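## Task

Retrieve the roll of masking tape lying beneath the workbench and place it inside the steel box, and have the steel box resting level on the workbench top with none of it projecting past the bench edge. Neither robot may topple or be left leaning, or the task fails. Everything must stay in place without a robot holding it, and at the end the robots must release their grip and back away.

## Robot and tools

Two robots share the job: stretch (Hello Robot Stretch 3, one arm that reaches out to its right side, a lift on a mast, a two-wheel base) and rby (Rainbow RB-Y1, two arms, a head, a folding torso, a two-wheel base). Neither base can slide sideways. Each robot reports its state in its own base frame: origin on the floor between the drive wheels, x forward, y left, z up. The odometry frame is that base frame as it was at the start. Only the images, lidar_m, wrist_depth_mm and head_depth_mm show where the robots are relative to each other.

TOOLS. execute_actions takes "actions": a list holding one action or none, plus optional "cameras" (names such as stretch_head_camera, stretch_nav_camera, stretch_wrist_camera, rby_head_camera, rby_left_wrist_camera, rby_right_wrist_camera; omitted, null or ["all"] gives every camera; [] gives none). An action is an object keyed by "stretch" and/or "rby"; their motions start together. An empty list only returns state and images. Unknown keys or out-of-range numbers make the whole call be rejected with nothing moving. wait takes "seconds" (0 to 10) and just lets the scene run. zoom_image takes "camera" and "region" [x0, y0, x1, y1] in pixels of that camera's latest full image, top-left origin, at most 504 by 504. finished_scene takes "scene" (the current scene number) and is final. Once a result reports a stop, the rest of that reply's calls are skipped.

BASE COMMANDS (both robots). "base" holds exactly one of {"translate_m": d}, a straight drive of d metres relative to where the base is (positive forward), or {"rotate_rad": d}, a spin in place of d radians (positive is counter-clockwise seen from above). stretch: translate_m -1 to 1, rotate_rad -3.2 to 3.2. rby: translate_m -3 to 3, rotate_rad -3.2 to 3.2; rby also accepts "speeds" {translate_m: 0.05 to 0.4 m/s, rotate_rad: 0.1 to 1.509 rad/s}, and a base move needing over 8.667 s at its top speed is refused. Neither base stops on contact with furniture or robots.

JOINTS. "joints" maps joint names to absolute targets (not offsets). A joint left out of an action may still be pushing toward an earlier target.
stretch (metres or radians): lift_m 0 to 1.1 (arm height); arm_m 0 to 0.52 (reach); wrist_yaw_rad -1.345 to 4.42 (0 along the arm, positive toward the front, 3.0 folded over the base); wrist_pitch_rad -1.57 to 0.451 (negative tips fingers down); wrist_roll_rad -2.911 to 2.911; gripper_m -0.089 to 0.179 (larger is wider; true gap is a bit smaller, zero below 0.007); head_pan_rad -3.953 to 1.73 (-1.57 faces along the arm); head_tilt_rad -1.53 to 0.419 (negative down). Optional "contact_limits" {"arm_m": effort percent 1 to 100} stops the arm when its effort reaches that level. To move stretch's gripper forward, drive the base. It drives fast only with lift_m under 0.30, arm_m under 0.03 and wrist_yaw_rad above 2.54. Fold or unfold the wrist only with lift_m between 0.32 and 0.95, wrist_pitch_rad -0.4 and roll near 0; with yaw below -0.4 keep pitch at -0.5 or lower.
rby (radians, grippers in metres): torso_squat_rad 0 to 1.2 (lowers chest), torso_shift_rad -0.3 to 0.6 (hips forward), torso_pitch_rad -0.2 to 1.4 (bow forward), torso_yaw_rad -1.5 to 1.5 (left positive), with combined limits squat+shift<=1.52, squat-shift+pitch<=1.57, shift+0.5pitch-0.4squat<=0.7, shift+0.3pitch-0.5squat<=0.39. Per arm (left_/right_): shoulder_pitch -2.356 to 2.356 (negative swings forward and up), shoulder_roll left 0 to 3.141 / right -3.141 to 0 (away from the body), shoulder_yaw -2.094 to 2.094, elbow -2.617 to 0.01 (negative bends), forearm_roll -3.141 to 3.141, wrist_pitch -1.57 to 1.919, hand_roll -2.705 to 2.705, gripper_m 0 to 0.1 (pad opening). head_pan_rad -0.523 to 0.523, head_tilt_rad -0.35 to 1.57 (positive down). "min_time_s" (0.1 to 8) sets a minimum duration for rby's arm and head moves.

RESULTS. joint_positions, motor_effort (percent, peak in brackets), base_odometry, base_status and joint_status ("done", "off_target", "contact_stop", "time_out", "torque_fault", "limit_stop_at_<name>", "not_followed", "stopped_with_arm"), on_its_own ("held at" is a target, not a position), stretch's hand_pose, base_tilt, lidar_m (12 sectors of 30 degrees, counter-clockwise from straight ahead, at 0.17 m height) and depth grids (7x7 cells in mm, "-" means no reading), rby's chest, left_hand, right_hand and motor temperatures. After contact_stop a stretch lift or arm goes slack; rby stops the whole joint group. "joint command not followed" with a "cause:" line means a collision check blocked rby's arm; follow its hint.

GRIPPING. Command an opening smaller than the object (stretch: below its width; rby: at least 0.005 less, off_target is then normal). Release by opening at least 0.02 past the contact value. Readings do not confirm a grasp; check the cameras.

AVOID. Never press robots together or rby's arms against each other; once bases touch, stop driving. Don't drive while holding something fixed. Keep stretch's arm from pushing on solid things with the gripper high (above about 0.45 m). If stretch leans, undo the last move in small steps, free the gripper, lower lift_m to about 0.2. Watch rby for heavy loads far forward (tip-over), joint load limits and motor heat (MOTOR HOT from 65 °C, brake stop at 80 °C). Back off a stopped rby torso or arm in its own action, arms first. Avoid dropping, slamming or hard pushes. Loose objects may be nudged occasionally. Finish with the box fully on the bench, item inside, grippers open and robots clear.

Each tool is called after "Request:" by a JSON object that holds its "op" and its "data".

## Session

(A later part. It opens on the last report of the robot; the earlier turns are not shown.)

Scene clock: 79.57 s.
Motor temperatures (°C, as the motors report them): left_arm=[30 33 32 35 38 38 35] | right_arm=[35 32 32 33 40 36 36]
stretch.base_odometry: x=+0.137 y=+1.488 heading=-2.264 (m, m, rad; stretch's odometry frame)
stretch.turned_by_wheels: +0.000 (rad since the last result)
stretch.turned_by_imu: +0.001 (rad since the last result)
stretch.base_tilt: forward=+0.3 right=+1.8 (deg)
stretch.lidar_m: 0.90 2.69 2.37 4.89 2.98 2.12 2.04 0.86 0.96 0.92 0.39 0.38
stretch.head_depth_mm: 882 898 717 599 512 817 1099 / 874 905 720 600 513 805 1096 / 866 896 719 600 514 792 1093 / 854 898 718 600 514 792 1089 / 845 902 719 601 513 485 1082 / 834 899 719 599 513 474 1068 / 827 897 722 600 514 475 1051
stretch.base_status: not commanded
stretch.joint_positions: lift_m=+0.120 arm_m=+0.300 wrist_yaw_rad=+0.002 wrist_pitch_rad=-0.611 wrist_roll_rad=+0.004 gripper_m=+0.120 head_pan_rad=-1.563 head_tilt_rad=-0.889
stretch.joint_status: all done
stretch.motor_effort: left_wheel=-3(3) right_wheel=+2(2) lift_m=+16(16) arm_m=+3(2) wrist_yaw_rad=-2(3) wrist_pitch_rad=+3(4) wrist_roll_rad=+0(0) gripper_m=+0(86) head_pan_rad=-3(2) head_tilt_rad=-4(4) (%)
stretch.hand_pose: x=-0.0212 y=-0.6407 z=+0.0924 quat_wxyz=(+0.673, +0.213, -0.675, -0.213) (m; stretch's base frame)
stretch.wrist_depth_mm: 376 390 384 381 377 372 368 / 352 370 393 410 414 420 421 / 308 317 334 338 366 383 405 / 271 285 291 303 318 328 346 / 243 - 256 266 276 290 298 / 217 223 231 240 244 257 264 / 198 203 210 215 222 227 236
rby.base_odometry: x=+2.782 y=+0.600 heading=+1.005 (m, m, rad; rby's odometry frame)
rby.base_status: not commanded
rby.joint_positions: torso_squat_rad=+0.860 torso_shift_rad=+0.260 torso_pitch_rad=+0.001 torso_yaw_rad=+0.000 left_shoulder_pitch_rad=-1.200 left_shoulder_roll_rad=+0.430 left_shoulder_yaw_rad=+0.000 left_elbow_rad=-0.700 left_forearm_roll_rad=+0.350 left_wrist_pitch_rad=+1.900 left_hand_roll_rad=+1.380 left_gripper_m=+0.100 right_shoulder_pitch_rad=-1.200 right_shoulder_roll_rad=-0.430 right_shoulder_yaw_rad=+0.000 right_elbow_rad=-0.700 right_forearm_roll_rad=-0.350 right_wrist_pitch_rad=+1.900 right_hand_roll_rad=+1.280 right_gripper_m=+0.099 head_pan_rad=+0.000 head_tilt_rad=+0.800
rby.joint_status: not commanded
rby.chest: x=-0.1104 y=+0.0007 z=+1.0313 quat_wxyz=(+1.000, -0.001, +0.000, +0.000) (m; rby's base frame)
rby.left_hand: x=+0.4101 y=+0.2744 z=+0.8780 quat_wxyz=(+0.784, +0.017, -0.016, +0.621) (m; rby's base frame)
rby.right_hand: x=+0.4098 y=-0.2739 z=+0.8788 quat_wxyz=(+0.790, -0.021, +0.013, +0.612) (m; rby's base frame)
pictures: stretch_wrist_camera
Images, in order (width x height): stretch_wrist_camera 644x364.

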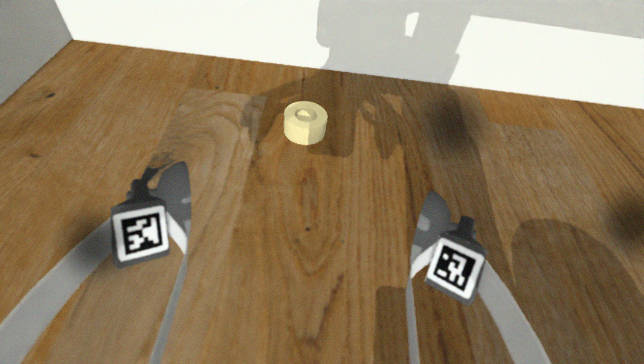

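Request:
{"op": "execute_actions", "data": {"actions": [{"stretch":{"joints":{"lift_m":0.06,"arm_m":0.40}},"rby":{"joints":{"torso_shift_rad":0.36,"left_shoulder_roll_rad":0.415}}}]}}

Scene clock: 102.00 s.
Motor temperatures (°C, as the motors report them): left_arm=[30 33 32 35 38 38 35] | right_arm=[35 32 32 33 40 36 36]
stretch.base_odometry: x=+0.137 y=+1.488 heading=-2.264 (m, m, rad; stretch's odometry frame)
stretch.turned_by_wheels: +0.000 (rad since the last result)
stretch.turned_by_imu: +0.001 (rad since the last result)
stretch.base_tilt: forward=+0.4 right=+1.9 (deg)
stretch.lidar_m: 0.90 2.68 2.37 4.91 2.99 2.12 2.05 0.87 0.96 0.92 0.39 0.38
stretch.head_depth_mm: 882 899 718 599 515 819 1101 / 873 899 718 599 513 807 1105 / 863 897 720 599 513 794 1097 / 853 901 720 601 514 791 1089 / 847 899 718 599 513 485 1077 / 836 899 718 600 512 475 1068 / 827 897 721 598 512 474 1049
stretch.base_status: not commanded
stretch.joint_positions: lift_m=+0.060 arm_m=+0.400 wrist_yaw_rad=+0.002 wrist_pitch_rad=-0.611 wrist_roll_rad=+0.004 gripper_m=+0.120 head_pan_rad=-1.563 head_tilt_rad=-0.889
stretch.joint_status: all done
stretch.motor_effort: left_wheel=-3(2) right_wheel=+2(2) lift_m=+17(15) arm_m=+3(3) wrist_yaw_rad=-2(2) wrist_pitch_rad=+4(3) wrist_roll_rad=+0(1) gripper_m=+0(0) head_pan_rad=-4(3) head_tilt_rad=-4(5) (%)
stretch.hand_pose: x=-0.0212 y=-0.7406 z=+0.0323 quat_wxyz=(+0.673, +0.213, -0.675, -0.213) (m; stretch's base frame)
stretch.wrist_depth_mm: 289 286 282 279 277 274 270 / 262 273 287 301 305 309 307 / 225 235 243 245 268 282 298 / 201 210 215 216 232 241 252 / 179 - 188 196 203 214 219 / - 164 170 175 179 188 194 / 146 149 154 159 163 167 174
rby.base_odometry: x=+2.782 y=+0.600 heading=+1.005 (m, m, rad; rby's odometry frame)
rby.base_status: not commanded
rby.joint_positions: torso_squat_rad=+0.860 torso_shift_rad=+0.360 torso_pitch_rad=+0.001 torso_yaw_rad=+0.000 left_shoulder_pitch_rad=-1.200 left_shoulder_roll_rad=+0.415 left_shoulder_yaw_rad=+0.000 left_elbow_rad=-0.700 left_forearm_roll_rad=+0.350 left_wrist_pitch_rad=+1.900 left_hand_roll_rad=+1.380 left_gripper_m=+0.100 right_shoulder_pitch_rad=-1.200 right_shoulder_roll_rad=-0.430 right_shoulder_yaw_rad=+0.000 right_elbow_rad=-0.700 right_forearm_roll_rad=-0.350 right_wrist_pitch_rad=+1.900 right_hand_roll_rad=+1.280 right_gripper_m=+0.099 head_pan_rad=+0.000 head_tilt_rad=+0.800
rby.joint_status: all done
rby.chest: x=-0.0668 y=+0.0007 z=+1.0174 quat_wxyz=(+1.000, -0.001, +0.000, +0.000) (m; rby's base frame)
rby.left_hand: x=+0.4531 y=+0.2663 z=+0.8612 quat_wxyz=(+0.788, +0.016, -0.013, +0.616) (m; rby's base frame)
rby.right_hand: x=+0.4534 y=-0.2739 z=+0.8647 quat_wxyz=(+0.790, -0.020, +0.013, +0.613) (m; rby's base frame)
pictures: rby_head_camera, rby_left_wrist_camera, rby_right_wrist_camera, stretch_head_camera (sideways: a quarter turn clockwise sets it upright), stretch_nav_camera (sideways: a quarter turn counterclockwise sets it upright), stretch_wrist_camera
Images, in order (width x height): rby_head_camera 896x504, rby_left_wrist_camera 644x364, rby_right_wrist_camera 644x364, stretch_head_camera 896x504, stretch_nav_camera 672x504, stretch_wrist_camera 644x364.

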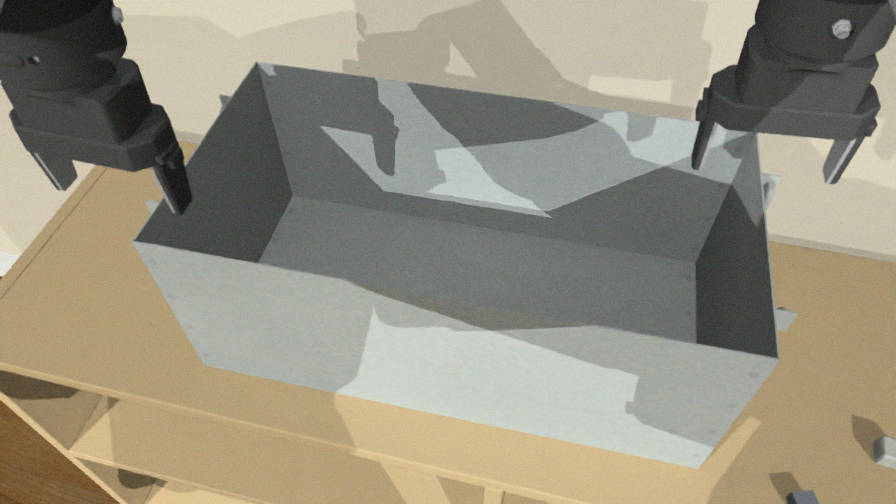

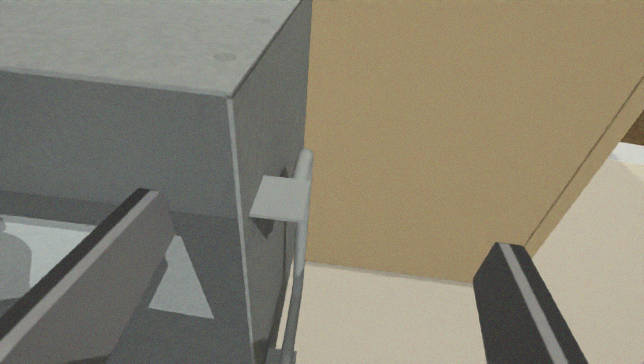

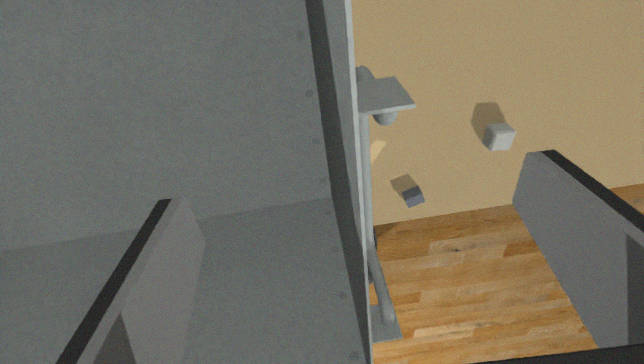

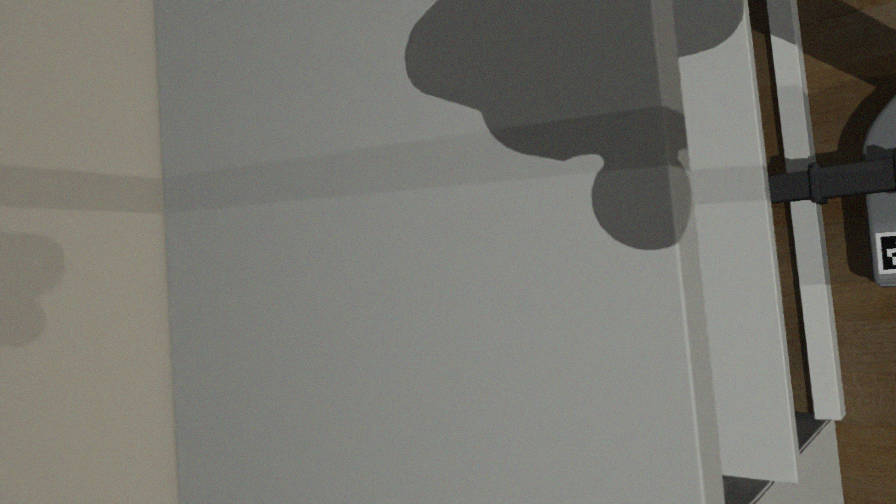

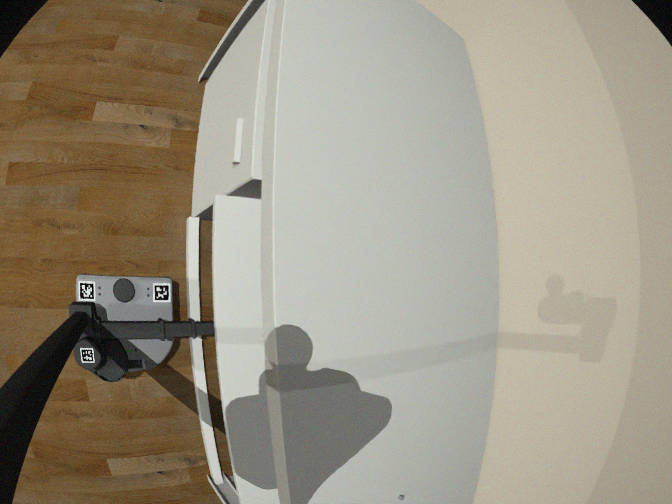

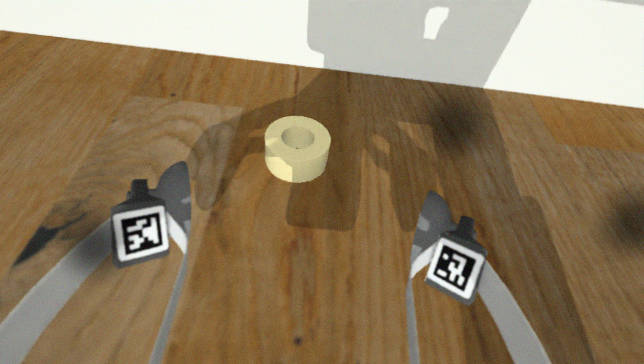

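Request:
{"op": "execute_actions", "data": {"actions": [{"stretch":{"joints":{"lift_m":0.05,"arm_m":0.465}},"rby":{"joints":{"torso_squat_rad":0.95,"left_shoulder_roll_rad":0.40,"torso_yaw_rad":0.04}}}], "cameras": ["rby_left_wrist_camera","rby_right_wrist_camera","stretch_wrist_camera"]}}

Scene clock: 107.83 s.
Motor temperatures (°C, as the motors report them): left_arm=[30 33 32 35 38 38 35] | right_arm=[35 32 32 33 40 36 36]
stretch.base_odometry: x=+0.137 y=+1.488 heading=-2.264 (m, m, rad; stretch's odometry frame)
stretch.turned_by_wheels: +0.000 (rad since the last result)
stretch.turned_by_imu: +0.001 (rad since the last result)
stretch.base_tilt: forward=+0.4 right=+1.9 (deg)
stretch.lidar_m: 0.90 2.70 2.37 4.88 2.98 2.11 2.04 0.87 0.97 0.92 0.39 0.38
stretch.head_depth_mm: 880 899 720 599 514 820 1102 / 876 899 717 598 514 805 1098 / 867 901 719 597 514 794 1104 / 858 899 719 598 514 790 1085 / 845 898 718 599 512 486 1080 / 836 900 718 600 513 475 1071 / 827 898 717 599 513 475 1039
stretch.base_status: not commanded
stretch.joint_positions: lift_m=+0.050 arm_m=+0.465 wrist_yaw_rad=+0.002 wrist_pitch_rad=-0.611 wrist_roll_rad=+0.004 gripper_m=+0.120 head_pan_rad=-1.563 head_tilt_rad=-0.889
stretch.joint_status: all done
stretch.motor_effort: left_wheel=-3(3) right_wheel=+2(2) lift_m=+16(17) arm_m=+3(4) wrist_yaw_rad=-2(2) wrist_pitch_rad=+4(4) wrist_roll_rad=+0(0) gripper_m=+0(1) head_pan_rad=-3(3) head_tilt_rad=-5(4) (%)
stretch.hand_pose: x=-0.0212 y=-0.8056 z=+0.0223 quat_wxyz=(+0.673, +0.213, -0.675, -0.213) (m; stretch's base frame)
stretch.wrist_depth_mm: 221 220 218 215 213 210 209 / 240 244 248 245 240 238 236 / 212 220 229 240 251 261 265 / 188 197 200 209 219 228 236 / 169 - 171 179 191 200 206 / - 154 160 164 168 177 182 / 138 140 145 149 153 157 163
rby.base_odometry: x=+2.782 y=+0.600 heading=+1.005 (m, m, rad; rby's odometry frame)
rby.base_status: not commanded
rby.joint_positions: torso_squat_rad=+0.950 torso_shift_rad=+0.360 torso_pitch_rad=+0.001 torso_yaw_rad=+0.040 left_shoulder_pitch_rad=-1.201 left_shoulder_roll_rad=+0.400 left_shoulder_yaw_rad=+0.000 left_elbow_rad=-0.701 left_forearm_roll_rad=+0.350 left_wrist_pitch_rad=+1.899 left_hand_roll_rad=+1.380 left_gripper_m=+0.100 right_shoulder_pitch_rad=-1.200 right_shoulder_roll_rad=-0.430 right_shoulder_yaw_rad=+0.000 right_elbow_rad=-0.700 right_forearm_roll_rad=-0.350 right_wrist_pitch_rad=+1.900 right_hand_roll_rad=+1.280 right_gripper_m=+0.099 head_pan_rad=+0.000 head_tilt_rad=+0.800
rby.joint_status: all done
rby.chest: x=-0.0844 y=+0.0006 z=+0.9710 quat_wxyz=(+1.000, -0.001, +0.000, +0.020) (m; rby's base frame)
rby.left_hand: x=+0.4248 y=+0.2785 z=+0.8129 quat_wxyz=(+0.780, +0.015, -0.010, +0.626) (m; rby's base frame)
rby.right_hand: x=+0.4465 y=-0.2528 z=+0.8184 quat_wxyz=(+0.778, -0.021, +0.013, +0.628) (m; rby's base frame)
pictures: rby_left_wrist_camera, rby_right_wrist_camera, stretch_wrist_camera
Images, in order (width x height): rby_left_wrist_camera 644x364, rby_right_wrist_camera 644x364, stretch_wrist_camera 644x364.

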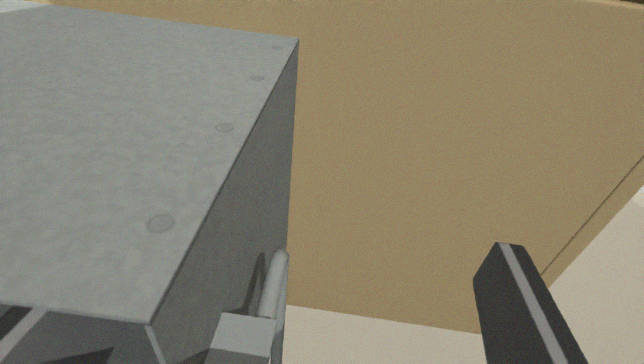

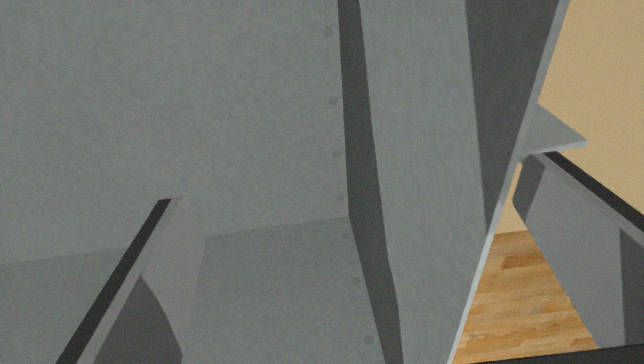

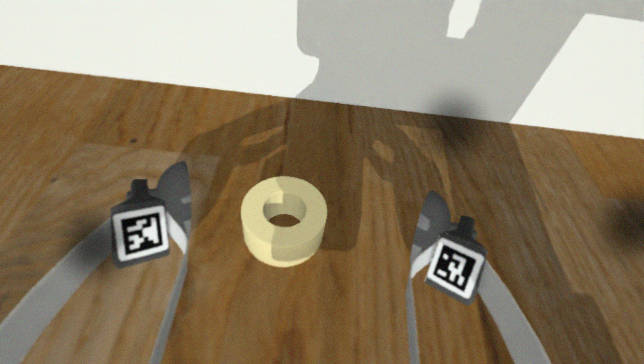

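Request:
{"op": "execute_actions", "data": {"actions": [{"stretch":{"joints":{"gripper_m":0.02}},"rby":{"joints":{"torso_squat_rad":0.85,"left_shoulder_roll_rad":0.35,"right_shoulder_roll_rad":-0.49}}}], "cameras": []}}

Request:
{"op": "execute_actions", "data": {"actions": [{"stretch":{"joints":{"lift_m":0.13}},"rby":{"joints":{"torso_shift_rad":0.43}}}], "cameras": []}}

Request:
{"op": "execute_actions", "data": {"actions": [{"stretch":{"joints":{"arm_m":0.0}},"rby":{"joints":{"torso_squat_rad":0.92}}}], "cameras": ["rby_left_wrist_camera","rby_right_wrist_camera","stretch_wrist_camera"]}}

Scene clock: 116.73 s.
Motor temperatures (°C, as the motors report them): left_arm=[30 33 32 35 38 38 35] | right_arm=[35 32 32 33 40 36 36]
stretch.base_odometry: x=+0.137 y=+1.488 heading=-2.264 (m, m, rad; stretch's odometry frame)
stretch.turned_by_wheels: +0.000 (rad since the last result)
stretch.turned_by_imu: +0.001 (rad since the last result)
stretch.base_tilt: forward=+0.3 right=+1.9 (deg)
stretch.lidar_m: 0.90 2.68 2.37 4.89 2.98 2.12 2.04 0.86 0.96 0.92 0.39 0.38
stretch.head_depth_mm: 886 898 722 600 514 820 1098 / 874 902 718 598 514 805 1095 / 862 896 719 599 513 790 1097 / 855 900 720 599 513 789 1081 / 844 905 720 599 513 485 1069 / 840 902 718 598 513 474 1071 / 828 896 721 598 513 474 1045
stretch.base_status: not commanded
stretch.joint_positions: lift_m=+0.050 arm_m=+0.465 wrist_yaw_rad=+0.002 wrist_pitch_rad=-0.604 wrist_roll_rad=+0.004 gripper_m=+0.020 head_pan_rad=-1.563 head_tilt_rad=-0.889
stretch.joint_status: all done
stretch.motor_effort: left_wheel=-2(3) right_wheel=+2(2) lift_m=+16(16) arm_m=+3(4) wrist_yaw_rad=-3(2) wrist_pitch_rad=+2(4) wrist_roll_rad=+0(0) gripper_m=-8(86) head_pan_rad=-3(2) head_tilt_rad=-4(5) (%)
stretch.hand_pose: x=-0.0212 y=-0.8068 z=+0.0237 quat_wxyz=(+0.674, +0.211, -0.676, -0.211) (m; stretch's base frame)
stretch.wrist_depth_mm: 221 220 216 215 213 209 207 / 243 244 246 243 241 237 234 / 216 222 233 244 257 262 264 / 191 195 207 213 222 231 241 / 169 175 - 162 196 201 209 / 153 156 161 166 170 177 184 / 140 142 145 150 154 160 164
rby.base_odometry: x=+2.782 y=+0.600 heading=+1.005 (m, m, rad; rby's odometry frame)
rby.base_status: not commanded
rby.joint_positions: torso_squat_rad=+0.850 torso_shift_rad=+0.360 torso_pitch_rad=+0.001 torso_yaw_rad=+0.040 left_shoulder_pitch_rad=-1.200 left_shoulder_roll_rad=+0.350 left_shoulder_yaw_rad=+0.000 left_elbow_rad=-0.700 left_forearm_roll_rad=+0.350 left_wrist_pitch_rad=+1.900 left_hand_roll_rad=+1.380 left_gripper_m=+0.100 right_shoulder_pitch_rad=-1.200 right_shoulder_roll_rad=-0.490 right_shoulder_yaw_rad=+0.000 right_elbow_rad=-0.700 right_forearm_roll_rad=-0.350 right_wrist_pitch_rad=+1.900 right_hand_roll_rad=+1.280 right_gripper_m=+0.099 head_pan_rad=+0.000 head_tilt_rad=+0.800
rby.joint_status: all done
rby.chest: x=-0.0649 y=+0.0007 z=+1.0223 quat_wxyz=(+1.000, -0.001, +0.001, +0.020) (m; rby's base frame)
rby.left_hand: x=+0.4420 y=+0.2516 z=+0.8547 quat_wxyz=(+0.793, +0.013, +0.003, +0.609) (m; rby's base frame)
rby.right_hand: x=+0.4679 y=-0.2849 z=+0.8810 quat_wxyz=(+0.794, -0.035, +0.012, +0.607) (m; rby's base frame)
pictures: none
No camera images: the call's "cameras" was empty. Leave "cameras" out to get every camera's image.

Scene clock: 118.30 s.
Motor temperatures (°C, as the motors report them): left_arm=[30 33 32 35 38 38 35] | right_arm=[35 32 32 33 40 36 36]
stretch.base_odometry: x=+0.137 y=+1.488 heading=-2.264 (m, m, rad; stretch's odometry frame)
stretch.turned_by_wheels: +0.000 (rad since the last result)
stretch.turned_by_imu: +0.000 (rad since the last result)
stretch.base_tilt: forward=+0.4 right=+1.9 (deg)
stretch.lidar_m: 0.90 2.70 2.37 4.90 2.98 2.12 2.05 0.86 0.96 0.92 0.39 0.38
stretch.head_depth_mm: 883 897 719 599 512 819 1100 / 871 900 720 598 514 804 1094 / 866 901 719 599 513 790 1101 / 853 899 717 598 513 790 1086 / 846 900 719 598 513 485 1078 / 833 899 719 601 515 473 1072 / 825 900 719 599 513 474 1041
stretch.base_status: not commanded
stretch.joint_positions: lift_m=+0.130 arm_m=+0.465 wrist_yaw_rad=+0.002 wrist_pitch_rad=-0.612 wrist_roll_rad=+0.004 gripper_m=+0.020 head_pan_rad=-1.563 head_tilt_rad=-0.889
stretch.joint_status: all done
stretch.motor_effort: left_wheel=-2(2) right_wheel=+2(2) lift_m=+29(31) arm_m=+3(4) wrist_yaw_rad=-2(2) wrist_pitch_rad=+4(4) wrist_roll_rad=+0(0) gripper_m=-8(10) head_pan_rad=-3(3) head_tilt_rad=-4(4) (%)
stretch.hand_pose: x=-0.0212 y=-0.8055 z=+0.1015 quat_wxyz=(+0.673, +0.213, -0.675, -0.213) (m; stretch's base frame)
stretch.wrist_depth_mm: 221 220 218 215 213 211 207 / 253 251 248 244 242 239 236 / 298 291 287 284 280 275 271 / 280 288 306 310 318 322 318 / 252 260 - 162 291 298 310 / 226 231 239 245 253 265 273 / 208 212 218 223 229 239 246
rby.base_odometry: x=+2.782 y=+0.600 heading=+1.005 (m, m, rad; rby's odometry frame)
rby.base_status: not commanded
rby.joint_positions: torso_squat_rad=+0.850 torso_shift_rad=+0.430 torso_pitch_rad=+0.001 torso_yaw_rad=+0.040 left_shoulder_pitch_rad=-1.200 left_shoulder_roll_rad=+0.350 left_shoulder_yaw_rad=+0.000 left_elbow_rad=-0.700 left_forearm_roll_rad=+0.350 left_wrist_pitch_rad=+1.900 left_hand_roll_rad=+1.380 left_gripper_m=+0.100 right_shoulder_pitch_rad=-1.200 right_shoulder_roll_rad=-0.490 right_shoulder_yaw_rad=+0.000 right_elbow_rad=-0.700 right_forearm_roll_rad=-0.350 right_wrist_pitch_rad=+1.900 right_hand_roll_rad=+1.280 right_gripper_m=+0.099 head_pan_rad=+0.000 head_tilt_rad=+0.800
rby.joint_status: all done
rby.chest: x=-0.0351 y=+0.0007 z=+1.0099 quat_wxyz=(+1.000, -0.001, +0.001, +0.020) (m; rby's base frame)
rby.left_hand: x=+0.4717 y=+0.2516 z=+0.8423 quat_wxyz=(+0.793, +0.013, +0.003, +0.609) (m; rby's base frame)
rby.right_hand: x=+0.4976 y=-0.2849 z=+0.8686 quat_wxyz=(+0.794, -0.035, +0.012, +0.607) (m; rby's base frame)
pictures: none
No camera images: the call's "cameras" was empty. Leave "cameras" out to get every camera's image.

Scene clock: 122.90 s.
Motor temperatures (°C, as the motors report them): left_arm=[30 33 32 35 38 38 35] | right_arm=[35 32 32 33 40 36 36]
stretch.base_odometry: x=+0.137 y=+1.488 heading=-2.264 (m, m, rad; stretch's odometry frame)
stretch.turned_by_wheels: +0.000 (rad since the last result)
stretch.turned_by_imu: +0.001 (rad since the last result)
stretch.base_tilt: forward=+0.5 right=+1.9 (deg)
stretch.lidar_m: 0.90 2.69 2.38 4.89 2.98 2.12 2.05 0.86 0.96 0.92 0.39 0.38
stretch.head_depth_mm: 883 900 722 600 513 818 1100 / 873 897 721 599 513 803 1097 / 862 902 721 601 512 790 1101 / 858 901 718 599 514 789 1081 / 847 899 719 599 512 487 1075 / 841 907 720 600 514 475 1069 / 827 897 721 600 514 475 1045
stretch.base_status: not commanded
stretch.joint_positions: lift_m=+0.130 arm_m=+0.003 wrist_yaw_rad=+0.002 wrist_pitch_rad=-0.612 wrist_roll_rad=+0.004 gripper_m=+0.020 head_pan_rad=-1.563 head_tilt_rad=-0.889
stretch.joint_status: all done
joint sent to its limit — the command would take stretch.arm_m past its lower limit, so that joint was sent only as far as its limit.
stretch.motor_effort: left_wheel=-3(2) right_wheel=+2(2) lift_m=+29(29) arm_m=-3(5) wrist_yaw_rad=-2(2) wrist_pitch_rad=+4(4) wrist_roll_rad=+0(0) gripper_m=-8(9) head_pan_rad=-2(3) head_tilt_rad=-4(4) (%)
stretch.hand_pose: x=-0.0212 y=-0.3434 z=+0.1014 quat_wxyz=(+0.673, +0.213, -0.675, -0.213) (m; stretch's base frame)
stretch.wrist_depth_mm: 375 460 495 526 567 611 642 / 362 388 406 433 456 487 521 / 319 334 347 367 383 401 426 / 284 291 307 318 330 343 360 / 252 262 - 162 294 302 314 / 229 234 241 246 254 265 275 / 211 168 218 224 231 239 246
rby.base_odometry: x=+2.782 y=+0.600 heading=+1.005 (m, m, rad; rby's odometry frame)
rby.base_status: not commanded
rby.joint_positions: torso_squat_rad=+0.920 torso_shift_rad=+0.430 torso_pitch_rad=+0.001 torso_yaw_rad=+0.040 left_shoulder_pitch_rad=-1.200 left_shoulder_roll_rad=+0.350 left_shoulder_yaw_rad=+0.000 left_elbow_rad=-0.700 left_forearm_roll_rad=+0.350 left_wrist_pitch_rad=+1.900 left_hand_roll_rad=+1.380 left_gripper_m=+0.100 right_shoulder_pitch_rad=-1.200 right_shoulder_roll_rad=-0.490 right_shoulder_yaw_rad=+0.000 right_elbow_rad=-0.700 right_forearm_roll_rad=-0.350 right_wrist_pitch_rad=+1.900 right_hand_roll_rad=+1.280 right_gripper_m=+0.099 head_pan_rad=+0.000 head_tilt_rad=+0.800
rby.joint_status: all done
rby.chest: x=-0.0511 y=+0.0006 z=+0.9754 quat_wxyz=(+1.000, -0.001, +0.000, +0.020) (m; rby's base frame)
rby.left_hand: x=+0.4558 y=+0.2516 z=+0.8080 quat_wxyz=(+0.793, +0.012, +0.003, +0.609) (m; rby's base frame)
rby.right_hand: x=+0.4817 y=-0.2850 z=+0.8343 quat_wxyz=(+0.794, -0.035, +0.012, +0.607) (m; rby's base frame)
pictures: rby_left_wrist_camera, rby_right_wrist_camera, stretch_wrist_camera
Images, in order (width x height): rby_left_wrist_camera 644x364, rby_right_wrist_camera 644x364, stretch_wrist_camera 644x364.

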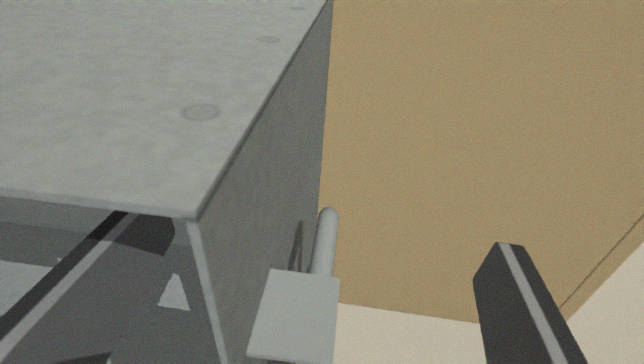

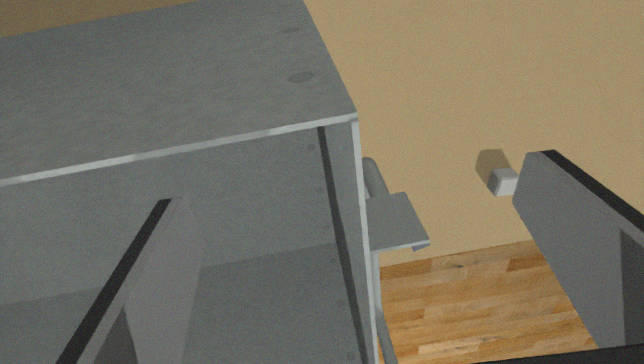

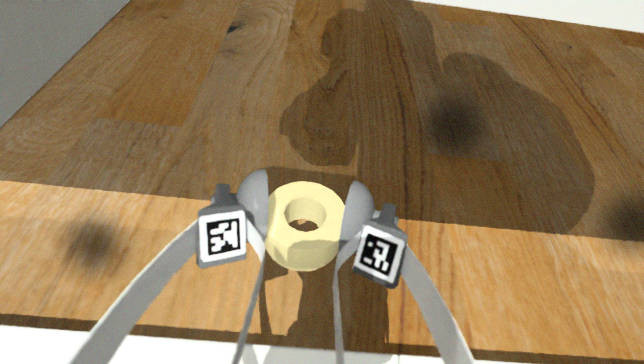

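Lower the right hand 2.5 cm via shoulder pitch, then close. Stretch backs off.

Request:
{"op": "execute_actions", "data": {"actions": [{"stretch":{"joints":{"wrist_yaw_rad":1.57,"wrist_pitch_rad":-0.3}},"rby":{"joints":{"right_shoulder_pitch_rad":-1.15,"right_wrist_pitch_rad":1.85}}}], "cameras": []}}

Request:
{"op": "execute_actions", "data": {"actions": [{"stretch":{"base":{"translate_m":-0.6}},"rby":{"joints":{"right_gripper_m":0,"left_gripper_m":0}}}], "cameras": ["rby_left_wrist_camera","rby_right_wrist_camera","stretch_nav_camera"]}}

Scene clock: 130.37 s.
Motor temperatures (°C, as the motors report them): left_arm=[30 33 32 35 38 38 35] | right_arm=[35 32 32 33 40 36 36]
stretch.base_odometry: x=+0.137 y=+1.488 heading=-2.264 (m, m, rad; stretch's odometry frame)
stretch.turned_by_wheels: +0.000 (rad since the last result)
stretch.turned_by_imu: +0.001 (rad since the last result)
stretch.base_tilt: forward=+0.3 right=+1.8 (deg)
stretch.lidar_m: 0.90 2.68 2.37 4.90 2.98 2.12 2.04 0.87 0.97 0.92 0.41 0.27
stretch.head_depth_mm: 880 904 720 599 513 819 1100 / 874 899 720 600 513 806 1104 / 862 900 720 601 514 793 1109 / 855 901 717 599 514 789 1097 / 841 900 719 601 513 485 1082 / 837 902 722 598 513 475 1071 / 828 896 720 600 514 474 1040
stretch.base_status: not commanded
stretch.joint_positions: lift_m=+0.130 arm_m=+0.003 wrist_yaw_rad=+1.567 wrist_pitch_rad=-0.325 wrist_roll_rad=+0.004 gripper_m=+0.020 head_pan_rad=-1.563 head_tilt_rad=-0.889
stretch.joint_status: all done
stretch.motor_effort: left_wheel=-2(2) right_wheel=+2(2) lift_m=+29(29) arm_m=-3(3) wrist_yaw_rad=+4(6) wrist_pitch_rad=+8(7) wrist_roll_rad=+0(0) gripper_m=-9(8) head_pan_rad=-3(3) head_tilt_rad=-4(5) (%)
stretch.hand_pose: x=+0.2138 y=-0.1486 z=+0.1637 quat_wxyz=(+0.575, +0.574, -0.414, +0.410) (m; stretch's base frame)
stretch.wrist_depth_mm: - - - - 410 212 170 / 704 767 846 871 394 206 185 / 529 559 597 650 373 212 202 / 418 440 474 507 353 227 224 / 348 363 - 161 301 250 251 / 297 303 317 326 299 285 284 / 261 268 276 283 280 306 311
rby.base_odometry: x=+2.782 y=+0.600 heading=+1.005 (m, m, rad; rby's odometry frame)
rby.base_status: not commanded
rby.joint_positions: torso_squat_rad=+0.920 torso_shift_rad=+0.430 torso_pitch_rad=+0.001 torso_yaw_rad=+0.040 left_shoulder_pitch_rad=-1.200 left_shoulder_roll_rad=+0.350 left_shoulder_yaw_rad=+0.000 left_elbow_rad=-0.700 left_forearm_roll_rad=+0.350 left_wrist_pitch_rad=+1.900 left_hand_roll_rad=+1.380 left_gripper_m=+0.100 right_shoulder_pitch_rad=-1.150 right_shoulder_roll_rad=-0.490 right_shoulder_yaw_rad=+0.000 right_elbow_rad=-0.700 right_forearm_roll_rad=-0.350 right_wrist_pitch_rad=+1.850 right_hand_roll_rad=+1.280 right_gripper_m=+0.099 head_pan_rad=+0.000 head_tilt_rad=+0.800
rby.joint_status: all done
rby.chest: x=-0.0510 y=+0.0006 z=+0.9754 quat_wxyz=(+1.000, -0.001, +0.000, +0.020) (m; rby's base frame)
rby.left_hand: x=+0.4558 y=+0.2516 z=+0.8080 quat_wxyz=(+0.793, +0.012, +0.003, +0.609) (m; rby's base frame)
rby.right_hand: x=+0.4811 y=-0.2941 z=+0.8101 quat_wxyz=(+0.798, -0.036, +0.011, +0.602) (m; rby's base frame)
pictures: none
No camera images: the call's "cameras" was empty. Leave "cameras" out to get every camera's image.

Scene clock: 137.47 s.
Motor temperatures (°C, as the motors report them): left_arm=[30 33 32 35 39 38 35] | right_arm=[35 32 32 33 40 36 36]
stretch.base_odometry: x=+0.521 y=+1.950 heading=-2.264 (m, m, rad; stretch's odometry frame)
stretch.turned_by_wheels: +0.000 (rad since the last result)
stretch.turned_by_imu: +0.004 (rad since the last result)
stretch.base_tilt: forward=+0.4 right=+1.9 (deg)
stretch.lidar_m: 1.01 2.77 2.79 4.89 2.10 1.49 1.45 0.36 0.34 0.92 0.97 0.27
stretch.head_depth_mm: 896 1046 762 600 514 776 1101 / 887 936 720 599 513 834 1086 / 876 899 719 599 514 819 1112 / 870 899 719 598 513 806 1097 / 858 899 720 599 512 790 1100 / 849 899 719 600 513 790 1080 / 844 903 717 598 514 791 1066
stretch.base_status: done
stretch.joint_positions: lift_m=+0.130 arm_m=+0.003 wrist_yaw_rad=+1.567 wrist_pitch_rad=-0.324 wrist_roll_rad=+0.004 gripper_m=+0.020 head_pan_rad=-1.563 head_tilt_rad=-0.889
stretch.joint_status: not commanded
stretch.motor_effort: left_wheel=-3(7) right_wheel=+3(3) lift_m=+29(29) arm_m=-2(3) wrist_yaw_rad=+3(4) wrist_pitch_rad=+8(8) wrist_roll_rad=+1(0) gripper_m=-9(9) head_pan_rad=-3(3) head_tilt_rad=-5(5) (%)
stretch.hand_pose: x=+0.2138 y=-0.1485 z=+0.1638 quat_wxyz=(+0.575, +0.574, -0.414, +0.410) (m; stretch's base frame)
stretch.wrist_depth_mm: - - - - 727 728 711 / 710 767 848 944 782 781 780 / 530 558 602 656 667 786 826 / 417 441 481 501 488 567 605 / 350 366 - 162 358 443 469 / 297 305 319 326 312 362 380 / 263 269 276 284 289 301 320
rby.base_odometry: x=+2.782 y=+0.600 heading=+1.005 (m, m, rad; rby's odometry frame)
rby.base_status: not commanded
rby.joint_positions: torso_squat_rad=+0.920 torso_shift_rad=+0.430 torso_pitch_rad=+0.001 torso_yaw_rad=+0.040 left_shoulder_pitch_rad=-1.201 left_shoulder_roll_rad=+0.348 left_shoulder_yaw_rad=+0.000 left_elbow_rad=-0.700 left_forearm_roll_rad=+0.351 left_wrist_pitch_rad=+1.900 left_hand_roll_rad=+1.380 left_gripper_m=+0.022 right_shoulder_pitch_rad=-1.150 right_shoulder_roll_rad=-0.490 right_shoulder_yaw_rad=+0.000 right_elbow_rad=-0.700 right_forearm_roll_rad=-0.350 right_wrist_pitch_rad=+1.850 right_hand_roll_rad=+1.280 right_gripper_m=+0.022 head_pan_rad=+0.000 head_tilt_rad=+0.800
rby.joint_status: left_gripper_m off_target (ended at +0.022, target +0.000); right_gripper_m off_target (ended at +0.022, target +0.000)
rby.chest: x=-0.0510 y=+0.0006 z=+0.9754 quat_wxyz=(+1.000, -0.001, +0.000, +0.020) (m; rby's base frame)
rby.left_hand: x=+0.4558 y=+0.2502 z=+0.8078 quat_wxyz=(+0.794, +0.012, +0.003, +0.608) (m; rby's base frame)
rby.right_hand: x=+0.4811 y=-0.2940 z=+0.8101 quat_wxyz=(+0.798, -0.036, +0.011, +0.602) (m; rby's base frame)
pictures: rby_left_wrist_camera, rby_right_wrist_camera, stretch_nav_camera (sideways: a quarter turn counterclockwise sets it upright)
Images, in order (width x height): rby_left_wrist_camera 644x364, rby_right_wrist_camera 644x364, stretch_nav_camera 672x504.

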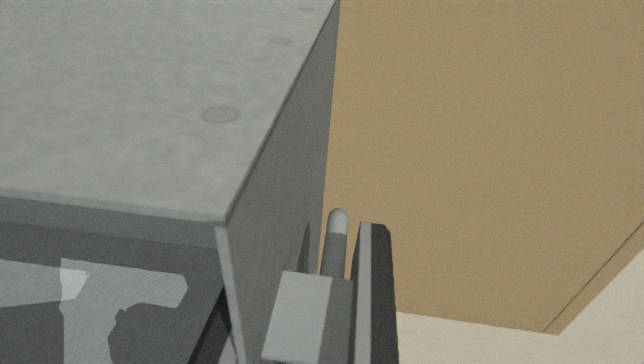

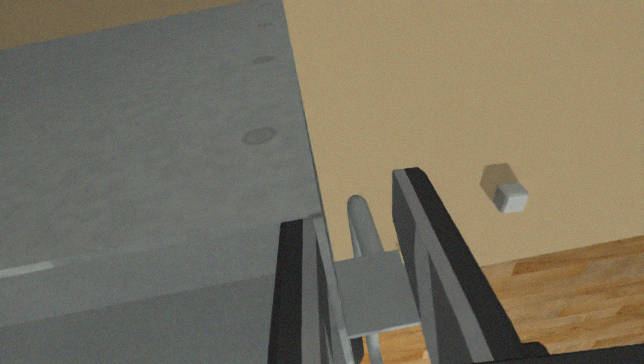

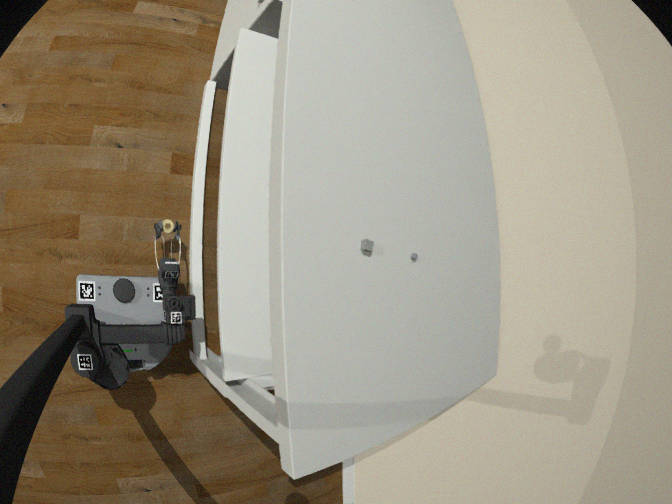

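Request:
{"op": "execute_actions", "data": {"actions": [{"stretch":{"base":{"translate_m":-0.45}},"rby":{"joints":{"torso_squat_rad":0,"torso_shift_rad":0.1}}}], "cameras": []}}

Request:
{"op": "execute_actions", "data": {"actions": [{"stretch":{"joints":{"lift_m":1.1,"head_pan_rad":-0.3,"head_tilt_rad":-0.4}},"rby":{"base":{"translate_m":-0.5},"speeds":{"translate_m":0.25},"joints":{"head_tilt_rad":0.4}}}], "cameras": []}}

Request:
{"op": "execute_actions", "data": {"actions": [{"rby":{"base":{"rotate_rad":-1.9},"speeds":{"rotate_rad":0.6}}}], "cameras": ["rby_head_camera","stretch_nav_camera"]}}

Scene clock: 148.27 s.
Motor temperatures (°C, as the motors report them): left_arm=[30 33 32 35 39 38 35] | right_arm=[35 33 32 33 40 36 36]
stretch.base_odometry: x=+0.808 y=+2.296 heading=-2.264 (m, m, rad; stretch's odometry frame)
stretch.turned_by_wheels: +0.000 (rad since the last result)
stretch.turned_by_imu: +0.004 (rad since the last result)
stretch.base_tilt: forward=+0.5 right=+1.9 (deg)
stretch.lidar_m: 1.34 3.11 5.10 4.27 1.43 1.02 1.00 1.04 1.06 0.66 0.31 0.27
stretch.head_depth_mm: 906 1056 1260 1540 1418 1238 1103 / 891 1041 1247 1548 1420 1236 1106 / 884 1030 1231 1524 1429 1238 1138 / 876 1020 1219 1502 1413 1240 1144 / 867 1007 1197 1475 1419 1245 1107 / 859 951 1123 1140 983 867 1053 / 848 902 717 604 524 615 1075
stretch.base_status: done
stretch.joint_positions: lift_m=+0.130 arm_m=+0.003 wrist_yaw_rad=+1.567 wrist_pitch_rad=-0.324 wrist_roll_rad=+0.004 gripper_m=+0.020 head_pan_rad=-1.563 head_tilt_rad=-0.889
stretch.joint_status: not commanded
stretch.motor_effort: left_wheel=-3(6) right_wheel=+2(3) lift_m=+29(29) arm_m=-3(2) wrist_yaw_rad=+3(4) wrist_pitch_rad=+7(8) wrist_roll_rad=+0(0) gripper_m=-9(9) head_pan_rad=-3(3) head_tilt_rad=-5(4) (%)
stretch.hand_pose: x=+0.2138 y=-0.1485 z=+0.1639 quat_wxyz=(+0.575, +0.574, -0.415, +0.410) (m; stretch's base frame)
stretch.wrist_depth_mm: - - - - - - 951 / 716 772 840 937 - - 126 / 523 569 604 658 651 775 124 / 417 438 476 504 490 542 121 / 350 365 - 162 357 172 125 / 298 305 322 326 321 168 126 / 259 268 276 284 293 167 136
rby.base_odometry: x=+2.782 y=+0.600 heading=+1.005 (m, m, rad; rby's odometry frame)
rby.base_status: not commanded
rby.joint_positions: torso_squat_rad=+0.000 torso_shift_rad=+0.100 torso_pitch_rad=+0.001 torso_yaw_rad=+0.040 left_shoulder_pitch_rad=-1.200 left_shoulder_roll_rad=+0.350 left_shoulder_yaw_rad=+0.000 left_elbow_rad=-0.700 left_forearm_roll_rad=+0.350 left_wrist_pitch_rad=+1.900 left_hand_roll_rad=+1.380 left_gripper_m=+0.001 right_shoulder_pitch_rad=-1.150 right_shoulder_roll_rad=-0.490 right_shoulder_yaw_rad=+0.000 right_elbow_rad=-0.700 right_forearm_roll_rad=-0.350 right_wrist_pitch_rad=+1.850 right_hand_roll_rad=+1.280 right_gripper_m=+0.000 head_pan_rad=+0.000 head_tilt_rad=+0.800
rby.joint_status: all done
rby.on_its_own: left_gripper_m moved -0.021 to your old target +0.000; right_gripper_m moved -0.022 to your old target +0.000
rby.chest: x=-0.1579 y=+0.0008 z=+1.2864 quat_wxyz=(+1.000, -0.001, +0.000, +0.020) (m; rby's base frame)
rby.left_hand: x=+0.3488 y=+0.2522 z=+1.1188 quat_wxyz=(+0.793, +0.013, +0.003, +0.609) (m; rby's base frame)
rby.right_hand: x=+0.3742 y=-0.2939 z=+1.1210 quat_wxyz=(+0.798, -0.036, +0.011, +0.602) (m; rby's base frame)
pictures: none
No camera images: the call's "cameras" was empty. Leave "cameras" out to get every camera's image.

Scene clock: 157.93 s.
Motor temperatures (°C, as the motors report them): left_arm=[30 33 32 35 39 38 35] | right_arm=[35 33 32 33 40 36 36]
stretch.base_odometry: x=+0.808 y=+2.296 heading=-2.264 (m, m, rad; stretch's odometry frame)
stretch.turned_by_wheels: +0.000 (rad since the last result)
stretch.turned_by_imu: +0.002 (rad since the last result)
stretch.base_tilt: forward=+0.4 right=+1.9 (deg)
stretch.lidar_m: 1.35 2.64 2.71 4.27 1.43 1.02 1.00 1.04 1.05 0.66 0.31 1.32
stretch.head_depth_mm: 1273 1347 1404 1204 864 586 491 / 1461 1561 1651 1211 868 - 521 / 1745 1860 1910 1228 838 634 898 / 2135 2294 2339 1244 843 1116 1294 / 2713 3034 3121 1253 1442 1611 1389 / 3056 3251 3426 1860 2109 1739 1389 / 3011 3151 3262 3412 2297 1744 1392
stretch.base_status: not commanded
stretch.joint_positions: lift_m=+1.100 arm_m=+0.003 wrist_yaw_rad=+1.567 wrist_pitch_rad=-0.324 wrist_roll_rad=+0.004 gripper_m=+0.020 head_pan_rad=-0.307 head_tilt_rad=-0.409
stretch.joint_status: all done
stretch.motor_effort: left_wheel=-3(2) right_wheel=+2(2) lift_m=+29(31) arm_m=-4(3) wrist_yaw_rad=+4(4) wrist_pitch_rad=+8(8) wrist_roll_rad=+0(0) gripper_m=-9(8) head_pan_rad=+4(37) head_tilt_rad=+3(22) (%)
stretch.hand_pose: x=+0.2139 y=-0.1485 z=+1.1340 quat_wxyz=(+0.574, +0.574, -0.415, +0.411) (m; stretch's base frame)
stretch.wrist_depth_mm: - - - - - - - / - - - - - - - / - - - - - - 991 / - - - 850 818 884 906 / - - - 161 667 704 727 / - - - - 536 564 595 / - - - - 457 480 503
rby.base_odometry: x=+2.514 y=+0.178 heading=+1.006 (m, m, rad; rby's odometry frame)
rby.base_status: done
rby.joint_positions: torso_squat_rad=+0.000 torso_shift_rad=+0.100 torso_pitch_rad=+0.001 torso_yaw_rad=+0.040 left_shoulder_pitch_rad=-1.200 left_shoulder_roll_rad=+0.350 left_shoulder_yaw_rad=+0.000 left_elbow_rad=-0.700 left_forearm_roll_rad=+0.350 left_wrist_pitch_rad=+1.900 left_hand_roll_rad=+1.380 left_gripper_m=+0.001 right_shoulder_pitch_rad=-1.150 right_shoulder_roll_rad=-0.490 right_shoulder_yaw_rad=+0.000 right_elbow_rad=-0.700 right_forearm_roll_rad=-0.350 right_wrist_pitch_rad=+1.850 right_hand_roll_rad=+1.280 right_gripper_m=+0.000 head_pan_rad=+0.000 head_tilt_rad=+0.400
rby.joint_status: all done
rby.chest: x=-0.1579 y=+0.0008 z=+1.2864 quat_wxyz=(+1.000, -0.001, +0.000, +0.020) (m; rby's base frame)
rby.left_hand: x=+0.3489 y=+0.2521 z=+1.1189 quat_wxyz=(+0.793, +0.013, +0.003, +0.609) (m; rby's base frame)
rby.right_hand: x=+0.3742 y=-0.2939 z=+1.1210 quat_wxyz=(+0.798, -0.036, +0.011, +0.602) (m; rby's base frame)
pictures: none
No camera images: the call's "cameras" was empty. Leave "cameras" out to get every camera's image.

Scene clock: 162.63 s.
Motor temperatures (°C, as the motors report them): left_arm=[30 33 32 35 39 38 35] | right_arm=[35 33 32 33 40 36 36]
stretch.base_odometry: x=+0.808 y=+2.296 heading=-2.264 (m, m, rad; stretch's odometry frame)
stretch.turned_by_wheels: +0.000 (rad since the last result)
stretch.turned_by_imu: +0.001 (rad since the last result)
stretch.base_tilt: forward=+0.4 right=+1.9 (deg)
stretch.lidar_m: 1.35 2.93 3.19 4.24 1.43 1.01 1.00 1.03 1.05 0.66 0.31 1.32
stretch.head_depth_mm: 1273 1341 1415 1203 865 585 490 / 1468 1568 1653 1207 868 - 522 / 1741 1854 1909 1226 837 633 901 / 2115 2325 2335 1245 846 1117 1284 / 2692 3007 3121 1261 1451 1604 1384 / 3072 3269 3472 1848 2116 1749 1397 / 2943 3136 3337 3441 2303 1738 1393
stretch.base_status: not commanded
stretch.joint_positions: lift_m=+1.100 arm_m=+0.003 wrist_yaw_rad=+1.567 wrist_pitch_rad=-0.324 wrist_roll_rad=+0.004 gripper_m=+0.020 head_pan_rad=-0.307 head_tilt_rad=-0.409
stretch.joint_status: not commanded
stretch.motor_effort: left_wheel=-2(2) right_wheel=+2(2) lift_m=+29(29) arm_m=-3(3) wrist_yaw_rad=+4(4) wrist_pitch_rad=+8(7) wrist_roll_rad=+0(0) gripper_m=-9(8) head_pan_rad=+3(4) head_tilt_rad=+3(2) (%)
stretch.hand_pose: x=+0.2139 y=-0.1485 z=+1.1340 quat_wxyz=(+0.574, +0.574, -0.415, +0.411) (m; stretch's base frame)
stretch.wrist_depth_mm: - - - - - - - / - - - - - - - / - - - - - - - / - - - 874 824 875 915 / - - - 161 670 696 731 / - - - - 534 569 591 / - - - - 458 482 497
rby.base_odometry: x=+2.514 y=+0.178 heading=-0.893 (m, m, rad; rby's odometry frame)
rby.base_status: done
rby.joint_positions: torso_squat_rad=+0.000 torso_shift_rad=+0.100 torso_pitch_rad=+0.001 torso_yaw_rad=+0.040 left_shoulder_pitch_rad=-1.200 left_shoulder_roll_rad=+0.350 left_shoulder_yaw_rad=+0.000 left_elbow_rad=-0.700 left_forearm_roll_rad=+0.350 left_wrist_pitch_rad=+1.900 left_hand_roll_rad=+1.380 left_gripper_m=+0.001 right_shoulder_pitch_rad=-1.150 right_shoulder_roll_rad=-0.490 right_shoulder_yaw_rad=+0.000 right_elbow_rad=-0.700 right_forearm_roll_rad=-0.350 right_wrist_pitch_rad=+1.850 right_hand_roll_rad=+1.280 right_gripper_m=+0.000 head_pan_rad=+0.000 head_tilt_rad=+0.400
rby.joint_status: not commanded
rby.chest: x=-0.1579 y=+0.0008 z=+1.2864 quat_wxyz=(+1.000, -0.001, +0.000, +0.020) (m; rby's base frame)
rby.left_hand: x=+0.3489 y=+0.2520 z=+1.1189 quat_wxyz=(+0.793, +0.013, +0.003, +0.609) (m; rby's base frame)
rby.right_hand: x=+0.3742 y=-0.2939 z=+1.1210 quat_wxyz=(+0.798, -0.036, +0.011, +0.602) (m; rby's base frame)
pictures: rby_head_camera, stretch_nav_camera (sideways: a quarter turn counterclockwise sets it upright)
Images, in order (width x height): rby_head_camera 896x504, stretch_nav_camera 672x504.

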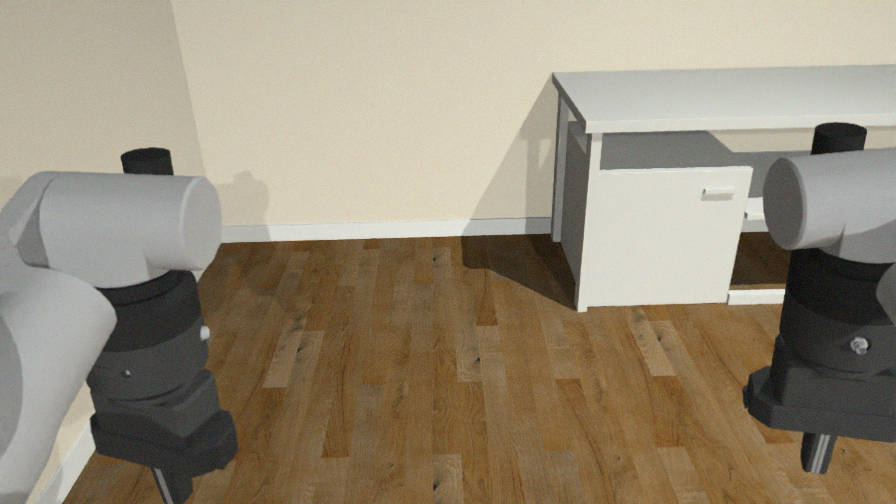

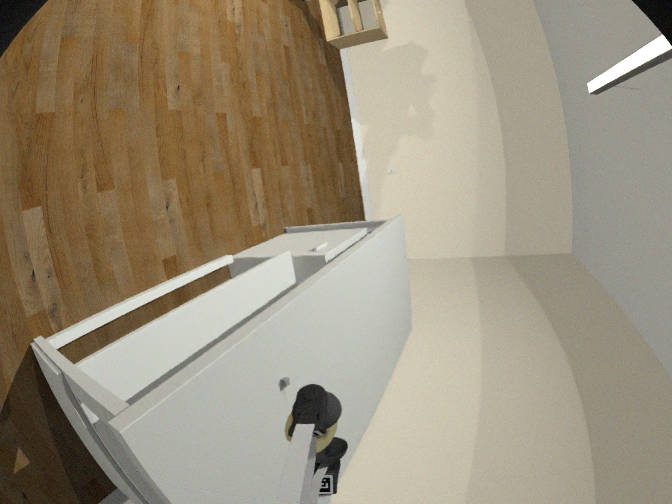

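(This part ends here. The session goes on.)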